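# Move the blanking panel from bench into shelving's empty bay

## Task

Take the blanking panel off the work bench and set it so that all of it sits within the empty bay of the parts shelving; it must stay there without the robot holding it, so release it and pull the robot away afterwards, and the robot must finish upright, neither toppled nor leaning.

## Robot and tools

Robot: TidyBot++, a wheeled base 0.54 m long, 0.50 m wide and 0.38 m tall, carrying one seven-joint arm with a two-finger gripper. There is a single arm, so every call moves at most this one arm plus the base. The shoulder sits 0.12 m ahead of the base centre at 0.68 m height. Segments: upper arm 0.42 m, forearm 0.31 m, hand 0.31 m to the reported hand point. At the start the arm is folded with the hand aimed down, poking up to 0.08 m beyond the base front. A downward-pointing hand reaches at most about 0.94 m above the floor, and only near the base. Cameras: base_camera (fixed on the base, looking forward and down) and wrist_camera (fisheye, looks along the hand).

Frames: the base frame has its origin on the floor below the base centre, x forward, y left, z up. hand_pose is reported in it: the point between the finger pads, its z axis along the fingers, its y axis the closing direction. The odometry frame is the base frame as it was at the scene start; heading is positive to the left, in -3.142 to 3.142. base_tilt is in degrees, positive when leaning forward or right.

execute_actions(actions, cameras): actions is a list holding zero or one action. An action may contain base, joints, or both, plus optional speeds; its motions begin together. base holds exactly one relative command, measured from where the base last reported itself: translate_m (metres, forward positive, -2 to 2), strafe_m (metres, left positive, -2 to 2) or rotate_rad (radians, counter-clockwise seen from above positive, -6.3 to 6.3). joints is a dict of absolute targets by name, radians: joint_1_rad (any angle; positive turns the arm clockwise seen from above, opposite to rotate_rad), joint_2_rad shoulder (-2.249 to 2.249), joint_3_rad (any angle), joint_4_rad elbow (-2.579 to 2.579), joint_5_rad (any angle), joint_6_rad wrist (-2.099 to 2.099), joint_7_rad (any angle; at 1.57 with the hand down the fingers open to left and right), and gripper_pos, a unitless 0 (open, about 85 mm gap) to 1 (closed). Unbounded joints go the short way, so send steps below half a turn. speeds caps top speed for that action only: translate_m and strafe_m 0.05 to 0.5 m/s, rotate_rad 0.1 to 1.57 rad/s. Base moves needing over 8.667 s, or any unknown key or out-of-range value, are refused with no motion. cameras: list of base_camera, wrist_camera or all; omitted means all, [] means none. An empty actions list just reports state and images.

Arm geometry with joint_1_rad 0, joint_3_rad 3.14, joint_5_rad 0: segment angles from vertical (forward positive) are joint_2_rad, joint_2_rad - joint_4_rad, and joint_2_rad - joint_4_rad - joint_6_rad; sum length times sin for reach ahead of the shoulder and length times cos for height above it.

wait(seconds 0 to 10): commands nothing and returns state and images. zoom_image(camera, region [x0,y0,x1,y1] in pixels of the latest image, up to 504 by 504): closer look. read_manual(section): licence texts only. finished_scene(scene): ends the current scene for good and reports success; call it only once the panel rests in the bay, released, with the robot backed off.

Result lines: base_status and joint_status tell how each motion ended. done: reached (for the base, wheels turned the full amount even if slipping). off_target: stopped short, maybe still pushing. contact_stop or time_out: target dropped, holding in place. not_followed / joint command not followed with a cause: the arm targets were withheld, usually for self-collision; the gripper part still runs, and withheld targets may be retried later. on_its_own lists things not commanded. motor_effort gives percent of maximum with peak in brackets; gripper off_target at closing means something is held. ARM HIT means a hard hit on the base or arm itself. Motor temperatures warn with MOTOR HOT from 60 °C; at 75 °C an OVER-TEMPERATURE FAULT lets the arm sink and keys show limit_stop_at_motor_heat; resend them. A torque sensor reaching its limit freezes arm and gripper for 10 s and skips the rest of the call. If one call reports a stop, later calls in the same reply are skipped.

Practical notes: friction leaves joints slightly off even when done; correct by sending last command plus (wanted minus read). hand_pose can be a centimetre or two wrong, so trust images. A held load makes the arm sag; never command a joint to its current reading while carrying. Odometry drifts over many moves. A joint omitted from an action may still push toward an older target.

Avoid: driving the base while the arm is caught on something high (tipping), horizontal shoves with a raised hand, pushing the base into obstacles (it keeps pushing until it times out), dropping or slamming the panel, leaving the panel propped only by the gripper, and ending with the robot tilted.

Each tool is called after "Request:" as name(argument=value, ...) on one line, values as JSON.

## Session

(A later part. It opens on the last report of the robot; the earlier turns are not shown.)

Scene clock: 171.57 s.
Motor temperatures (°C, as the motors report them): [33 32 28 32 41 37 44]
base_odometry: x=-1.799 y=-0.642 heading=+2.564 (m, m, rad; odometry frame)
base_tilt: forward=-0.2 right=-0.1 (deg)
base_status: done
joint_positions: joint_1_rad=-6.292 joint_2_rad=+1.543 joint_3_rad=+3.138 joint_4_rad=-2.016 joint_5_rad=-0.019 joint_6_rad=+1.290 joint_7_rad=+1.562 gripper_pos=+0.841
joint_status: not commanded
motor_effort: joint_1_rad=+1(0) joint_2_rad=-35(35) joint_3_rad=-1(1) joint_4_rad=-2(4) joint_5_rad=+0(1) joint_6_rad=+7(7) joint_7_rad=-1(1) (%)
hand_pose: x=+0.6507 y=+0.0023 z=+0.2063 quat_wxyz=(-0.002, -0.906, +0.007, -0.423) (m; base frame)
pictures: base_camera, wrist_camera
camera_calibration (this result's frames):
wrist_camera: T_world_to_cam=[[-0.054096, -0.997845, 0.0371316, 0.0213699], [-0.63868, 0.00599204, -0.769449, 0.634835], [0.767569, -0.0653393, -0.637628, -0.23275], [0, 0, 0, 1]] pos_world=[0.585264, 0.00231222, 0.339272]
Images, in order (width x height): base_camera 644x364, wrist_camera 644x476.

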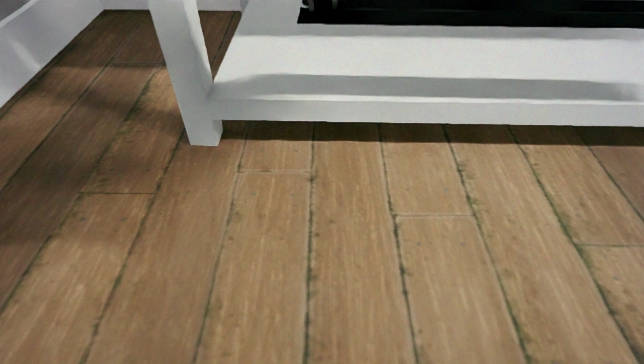

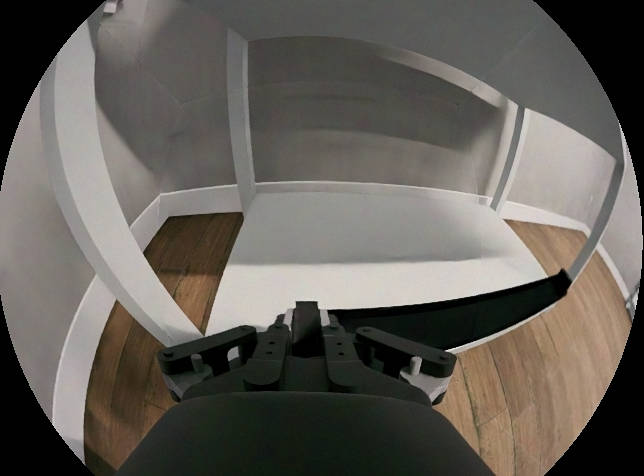

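Request:
execute_actions(actions=[{"joints":{"joint_4_rad":-1.77,"joint_6_rad":1.11}}])

Scene clock: 176.50 s.
Motor temperatures (°C, as the motors report them): [33 32 28 32 41 37 44]
base_odometry: x=-1.799 y=-0.642 heading=+2.564 (m, m, rad; odometry frame)
base_tilt: forward=-0.2 right=-0.1 (deg)
base_status: not commanded
joint_positions: joint_1_rad=-6.292 joint_2_rad=+1.543 joint_3_rad=+3.138 joint_4_rad=-1.790 joint_5_rad=-0.019 joint_6_rad=+1.142 joint_7_rad=+1.562 gripper_pos=+0.841
joint_status: all done
motor_effort: joint_1_rad=+1(0) joint_2_rad=-38(39) joint_3_rad=-1(1) joint_4_rad=+1(2) joint_5_rad=-1(1) joint_6_rad=+7(7) joint_7_rad=-1(1) (%)
hand_pose: x=+0.7330 y=+0.0033 z=+0.2041 quat_wxyz=(+0.000, -0.889, +0.008, -0.457) (m; base frame)
pictures: base_camera, wrist_camera
camera_calibration (this result's frames):
wrist_camera: T_world_to_cam=[[-0.0577939, -0.997894, 0.0294469, 0.0312298], [-0.577554, 0.00936137, -0.816298, 0.650337], [0.814304, -0.0641843, -0.576879, -0.343876], [0, 0, 0, 1]] pos_world=[0.657429, 0.00300451, 0.331574]
Images, in order (width x height): base_camera 644x364, wrist_camera 644x476.

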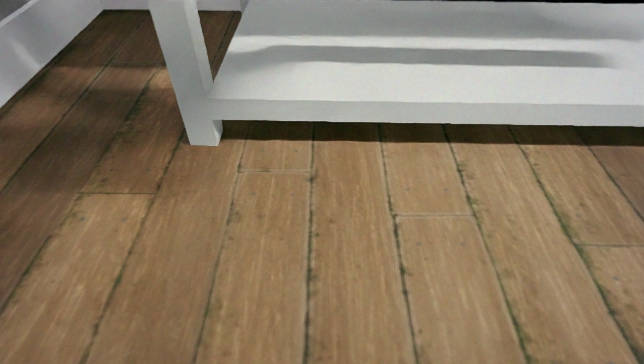

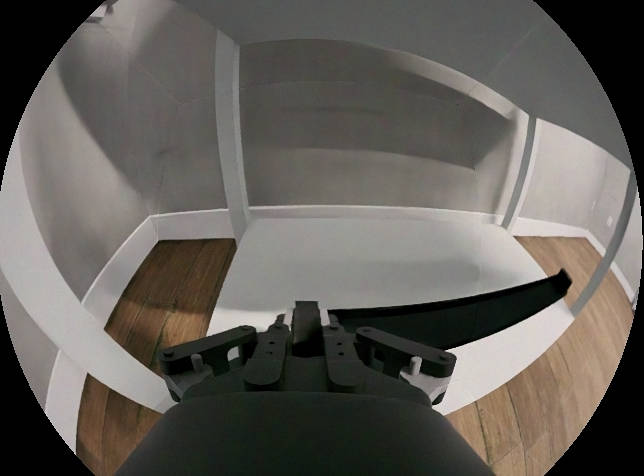

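Request:
execute_actions(actions=[{"joints":{"joint_2_rad":1.62,"joint_4_rad":-1.42,"joint_6_rad":0.82}}], cameras=["wrist_camera"])

Scene clock: 182.33 s.
Motor temperatures (°C, as the motors report them): [33 32 28 32 41 37 44]
base_odometry: x=-1.799 y=-0.642 heading=+2.564 (m, m, rad; odometry frame)
base_tilt: forward=-0.2 right=-0.1 (deg)
base_status: not commanded
joint_positions: joint_1_rad=-6.292 joint_2_rad=+1.607 joint_3_rad=+3.138 joint_4_rad=-1.442 joint_5_rad=-0.019 joint_6_rad=+0.852 joint_7_rad=+1.562 gripper_pos=+0.841
joint_status: all done
motor_effort: joint_1_rad=-1(0) joint_2_rad=-42(43) joint_3_rad=+0(1) joint_4_rad=+6(6) joint_5_rad=-1(1) joint_6_rad=+7(6) joint_7_rad=-1(1) (%)
hand_pose: x=+0.8207 y=+0.0050 z=+0.1712 quat_wxyz=(+0.002, -0.890, +0.010, -0.455) (m; base frame)
pictures: wrist_camera
camera_calibration (this result's frames):
wrist_camera: T_world_to_cam=[[-0.0581374, -0.998011, 0.0243662, 0.0400842], [-0.582032, 0.014055, -0.813044, 0.677325], [0.811085, -0.0614502, -0.581691, -0.430717], [0, 0, 0, 1]] pos_world=[0.745904, 0.00401696, 0.299174]
Images, in order (width x height): wrist_camera 644x476.

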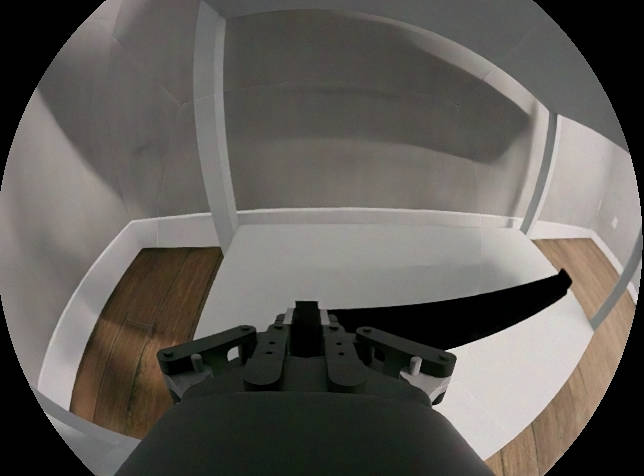

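Request:
execute_actions(actions=[{"joints":{"joint_2_rad":1.69,"joint_6_rad":0.85}}], cameras=["wrist_camera"])

Scene clock: 185.60 s.
Motor temperatures (°C, as the motors report them): [33 32 28 32 41 37 44]
base_odometry: x=-1.799 y=-0.642 heading=+2.564 (m, m, rad; odometry frame)
base_tilt: forward=-0.2 right=-0.1 (deg)
base_status: not commanded
joint_positions: joint_1_rad=-6.292 joint_2_rad=+1.696 joint_3_rad=+3.138 joint_4_rad=-1.438 joint_5_rad=-0.019 joint_6_rad=+0.852 joint_7_rad=+1.562 gripper_pos=+0.841
joint_status: all done
motor_effort: joint_1_rad=+1(0) joint_2_rad=-40(44) joint_3_rad=-1(1) joint_4_rad=+4(6) joint_5_rad=+0(1) joint_6_rad=+7(8) joint_7_rad=-1(0) (%)
hand_pose: x=+0.7749 y=+0.0046 z=+0.1120 quat_wxyz=(+0.001, -0.909, +0.010, -0.417) (m; base frame)
pictures: wrist_camera
camera_calibration (this result's frames):
wrist_camera: T_world_to_cam=[[-0.0558589, -0.99799, 0.0299355, 0.0360643], [-0.648563, 0.0134729, -0.761041, 0.648199], [0.759108, -0.061926, -0.648012, -0.38036], [0, 0, 0, 1]] pos_world=[0.711147, 0.00370447, 0.245749]
Images, in order (width x height): wrist_camera 644x476.

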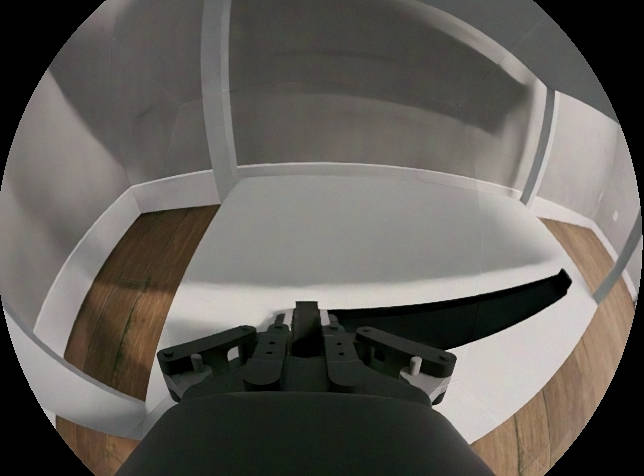

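Request:
execute_actions(actions=[{"joints":{"gripper_pos":0}}], cameras=[])

Request:
execute_actions(actions=[{"joints":{"joint_2_rad":1.6}}], cameras=[])

Request:
execute_actions(actions=[{"base":{"translate_m":-0.25},"joints":{"joint_2_rad":1.5,"joint_4_rad":-2.0,"joint_6_rad":1.2}}])

Scene clock: 189.07 s.
Motor temperatures (°C, as the motors report them): [33 32 28 32 41 37 44]
base_odometry: x=-1.799 y=-0.642 heading=+2.564 (m, m, rad; odometry frame)
base_tilt: forward=-0.2 right=-0.1 (deg)
base_status: not commanded
joint_positions: joint_1_rad=-6.292 joint_2_rad=+1.696 joint_3_rad=+3.138 joint_4_rad=-1.438 joint_5_rad=-0.019 joint_6_rad=+0.852 joint_7_rad=+1.562 gripper_pos=+0.000
joint_status: all done
motor_effort: joint_1_rad=+1(0) joint_2_rad=-40(41) joint_3_rad=-1(2) joint_4_rad=+4(4) joint_5_rad=-1(0) joint_6_rad=+6(7) joint_7_rad=-1(1) (%)
hand_pose: x=+0.7749 y=+0.0046 z=+0.1120 quat_wxyz=(+0.001, -0.909, +0.010, -0.417) (m; base frame)
pictures: none
No camera images: the call's "cameras" was empty. Leave "cameras" out to get every camera's image.

Scene clock: 190.07 s.
Motor temperatures (°C, as the motors report them): [33 32 28 32 41 37 44]
base_odometry: x=-1.799 y=-0.642 heading=+2.564 (m, m, rad; odometry frame)
base_tilt: forward=-0.2 right=-0.1 (deg)
base_status: not commanded
joint_positions: joint_1_rad=-6.292 joint_2_rad=+1.599 joint_3_rad=+3.138 joint_4_rad=-1.432 joint_5_rad=-0.019 joint_6_rad=+0.852 joint_7_rad=+1.562 gripper_pos=+0.000
joint_status: all done
motor_effort: joint_1_rad=+0(1) joint_2_rad=-42(44) joint_3_rad=-2(2) joint_4_rad=+6(6) joint_5_rad=-1(1) joint_6_rad=+6(6) joint_7_rad=-1(1) (%)
hand_pose: x=+0.8297 y=+0.0050 z=+0.1796 quat_wxyz=(+0.002, -0.886, +0.010, -0.463) (m; base frame)
pictures: none
No camera images: the call's "cameras" was empty. Leave "cameras" out to get every camera's image.

Scene clock: 193.67 s.
Motor temperatures (°C, as the motors report them): [33 32 28 32 41 37 44]
base_odometry: x=-1.604 y=-0.769 heading=+2.569 (m, m, rad; odometry frame)
base_tilt: forward=-0.2 right=-0.1 (deg)
base_status: translate_m time_out (by the wheels' count: -0.233 of -0.250)
joint_positions: joint_1_rad=-6.286 joint_2_rad=+1.512 joint_3_rad=+3.139 joint_4_rad=-1.985 joint_5_rad=-0.019 joint_6_rad=+1.166 joint_7_rad=+1.562 gripper_pos=+0.000
joint_status: all done
motor_effort: joint_1_rad=+1(9) joint_2_rad=-34(42) joint_3_rad=-2(6) joint_4_rad=-2(5) joint_5_rad=-1(1) joint_6_rad=+6(6) joint_7_rad=-1(1) (%)
hand_pose: x=+0.6556 y=-0.0014 z=+0.1976 quat_wxyz=(-0.003, -0.919, +0.010, -0.395) (m; base frame)
pictures: base_camera, wrist_camera
camera_calibration (this result's frames):
wrist_camera: T_world_to_cam=[[-0.0583158, -0.997487, 0.0402356, 0.0204477], [-0.684731, 0.0106369, -0.728718, 0.653433], [0.726459, -0.0700463, -0.68363, -0.206225], [0, 0, 0, 1]] pos_world=[0.598432, -0.000999496, 0.334364]
Images, in order (width x height): base_camera 644x364, wrist_camera 644x476.

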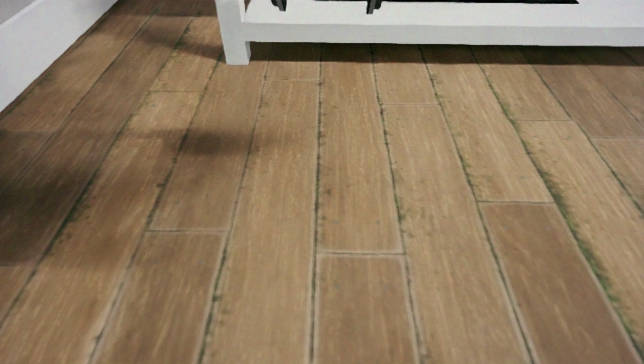

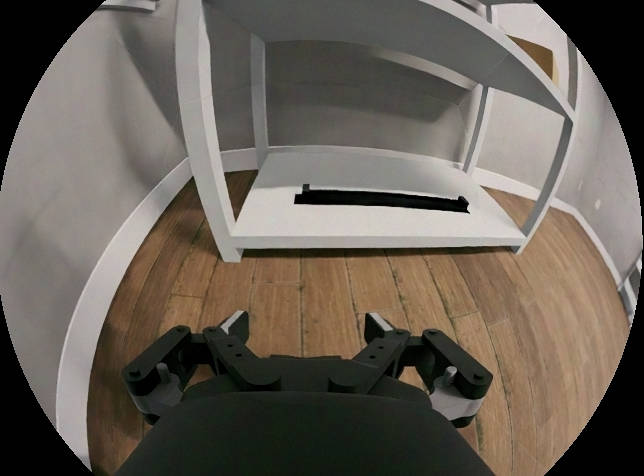

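Panel is inside; the base is backed against the cabinet, so ease off it.

Request:
execute_actions(actions=[{"base":{"translate_m":0.04},"joints":{"joint_2_rad":1.2,"joint_4_rad":-2.3,"joint_6_rad":0.9}}], cameras=[])

Request:
finished_scene(scene=1)

Scene clock: 197.23 s.
Motor temperatures (°C, as the motors report them): [33 32 28 32 41 37 44]
base_odometry: x=-1.637 y=-0.747 heading=+2.570 (m, m, rad; odometry frame)
base_tilt: forward=-0.2 right=-0.1 (deg)
base_status: done
joint_positions: joint_1_rad=-6.286 joint_2_rad=+1.216 joint_3_rad=+3.139 joint_4_rad=-2.284 joint_5_rad=-0.019 joint_6_rad=+0.934 joint_7_rad=+1.562 gripper_pos=+0.000
joint_status: all done
motor_effort: joint_1_rad=+0(0) joint_2_rad=-31(37) joint_3_rad=-1(1) joint_4_rad=-3(4) joint_5_rad=-1(1) joint_6_rad=+4(6) joint_7_rad=-1(2) (%)
hand_pose: x=+0.5730 y=-0.0009 z=+0.2726 quat_wxyz=(-0.003, -0.959, +0.011, -0.284) (m; base frame)
pictures: none
No camera images: the call's "cameras" was empty. Leave "cameras" out to get every camera's image.

The scene is finished: the task was done.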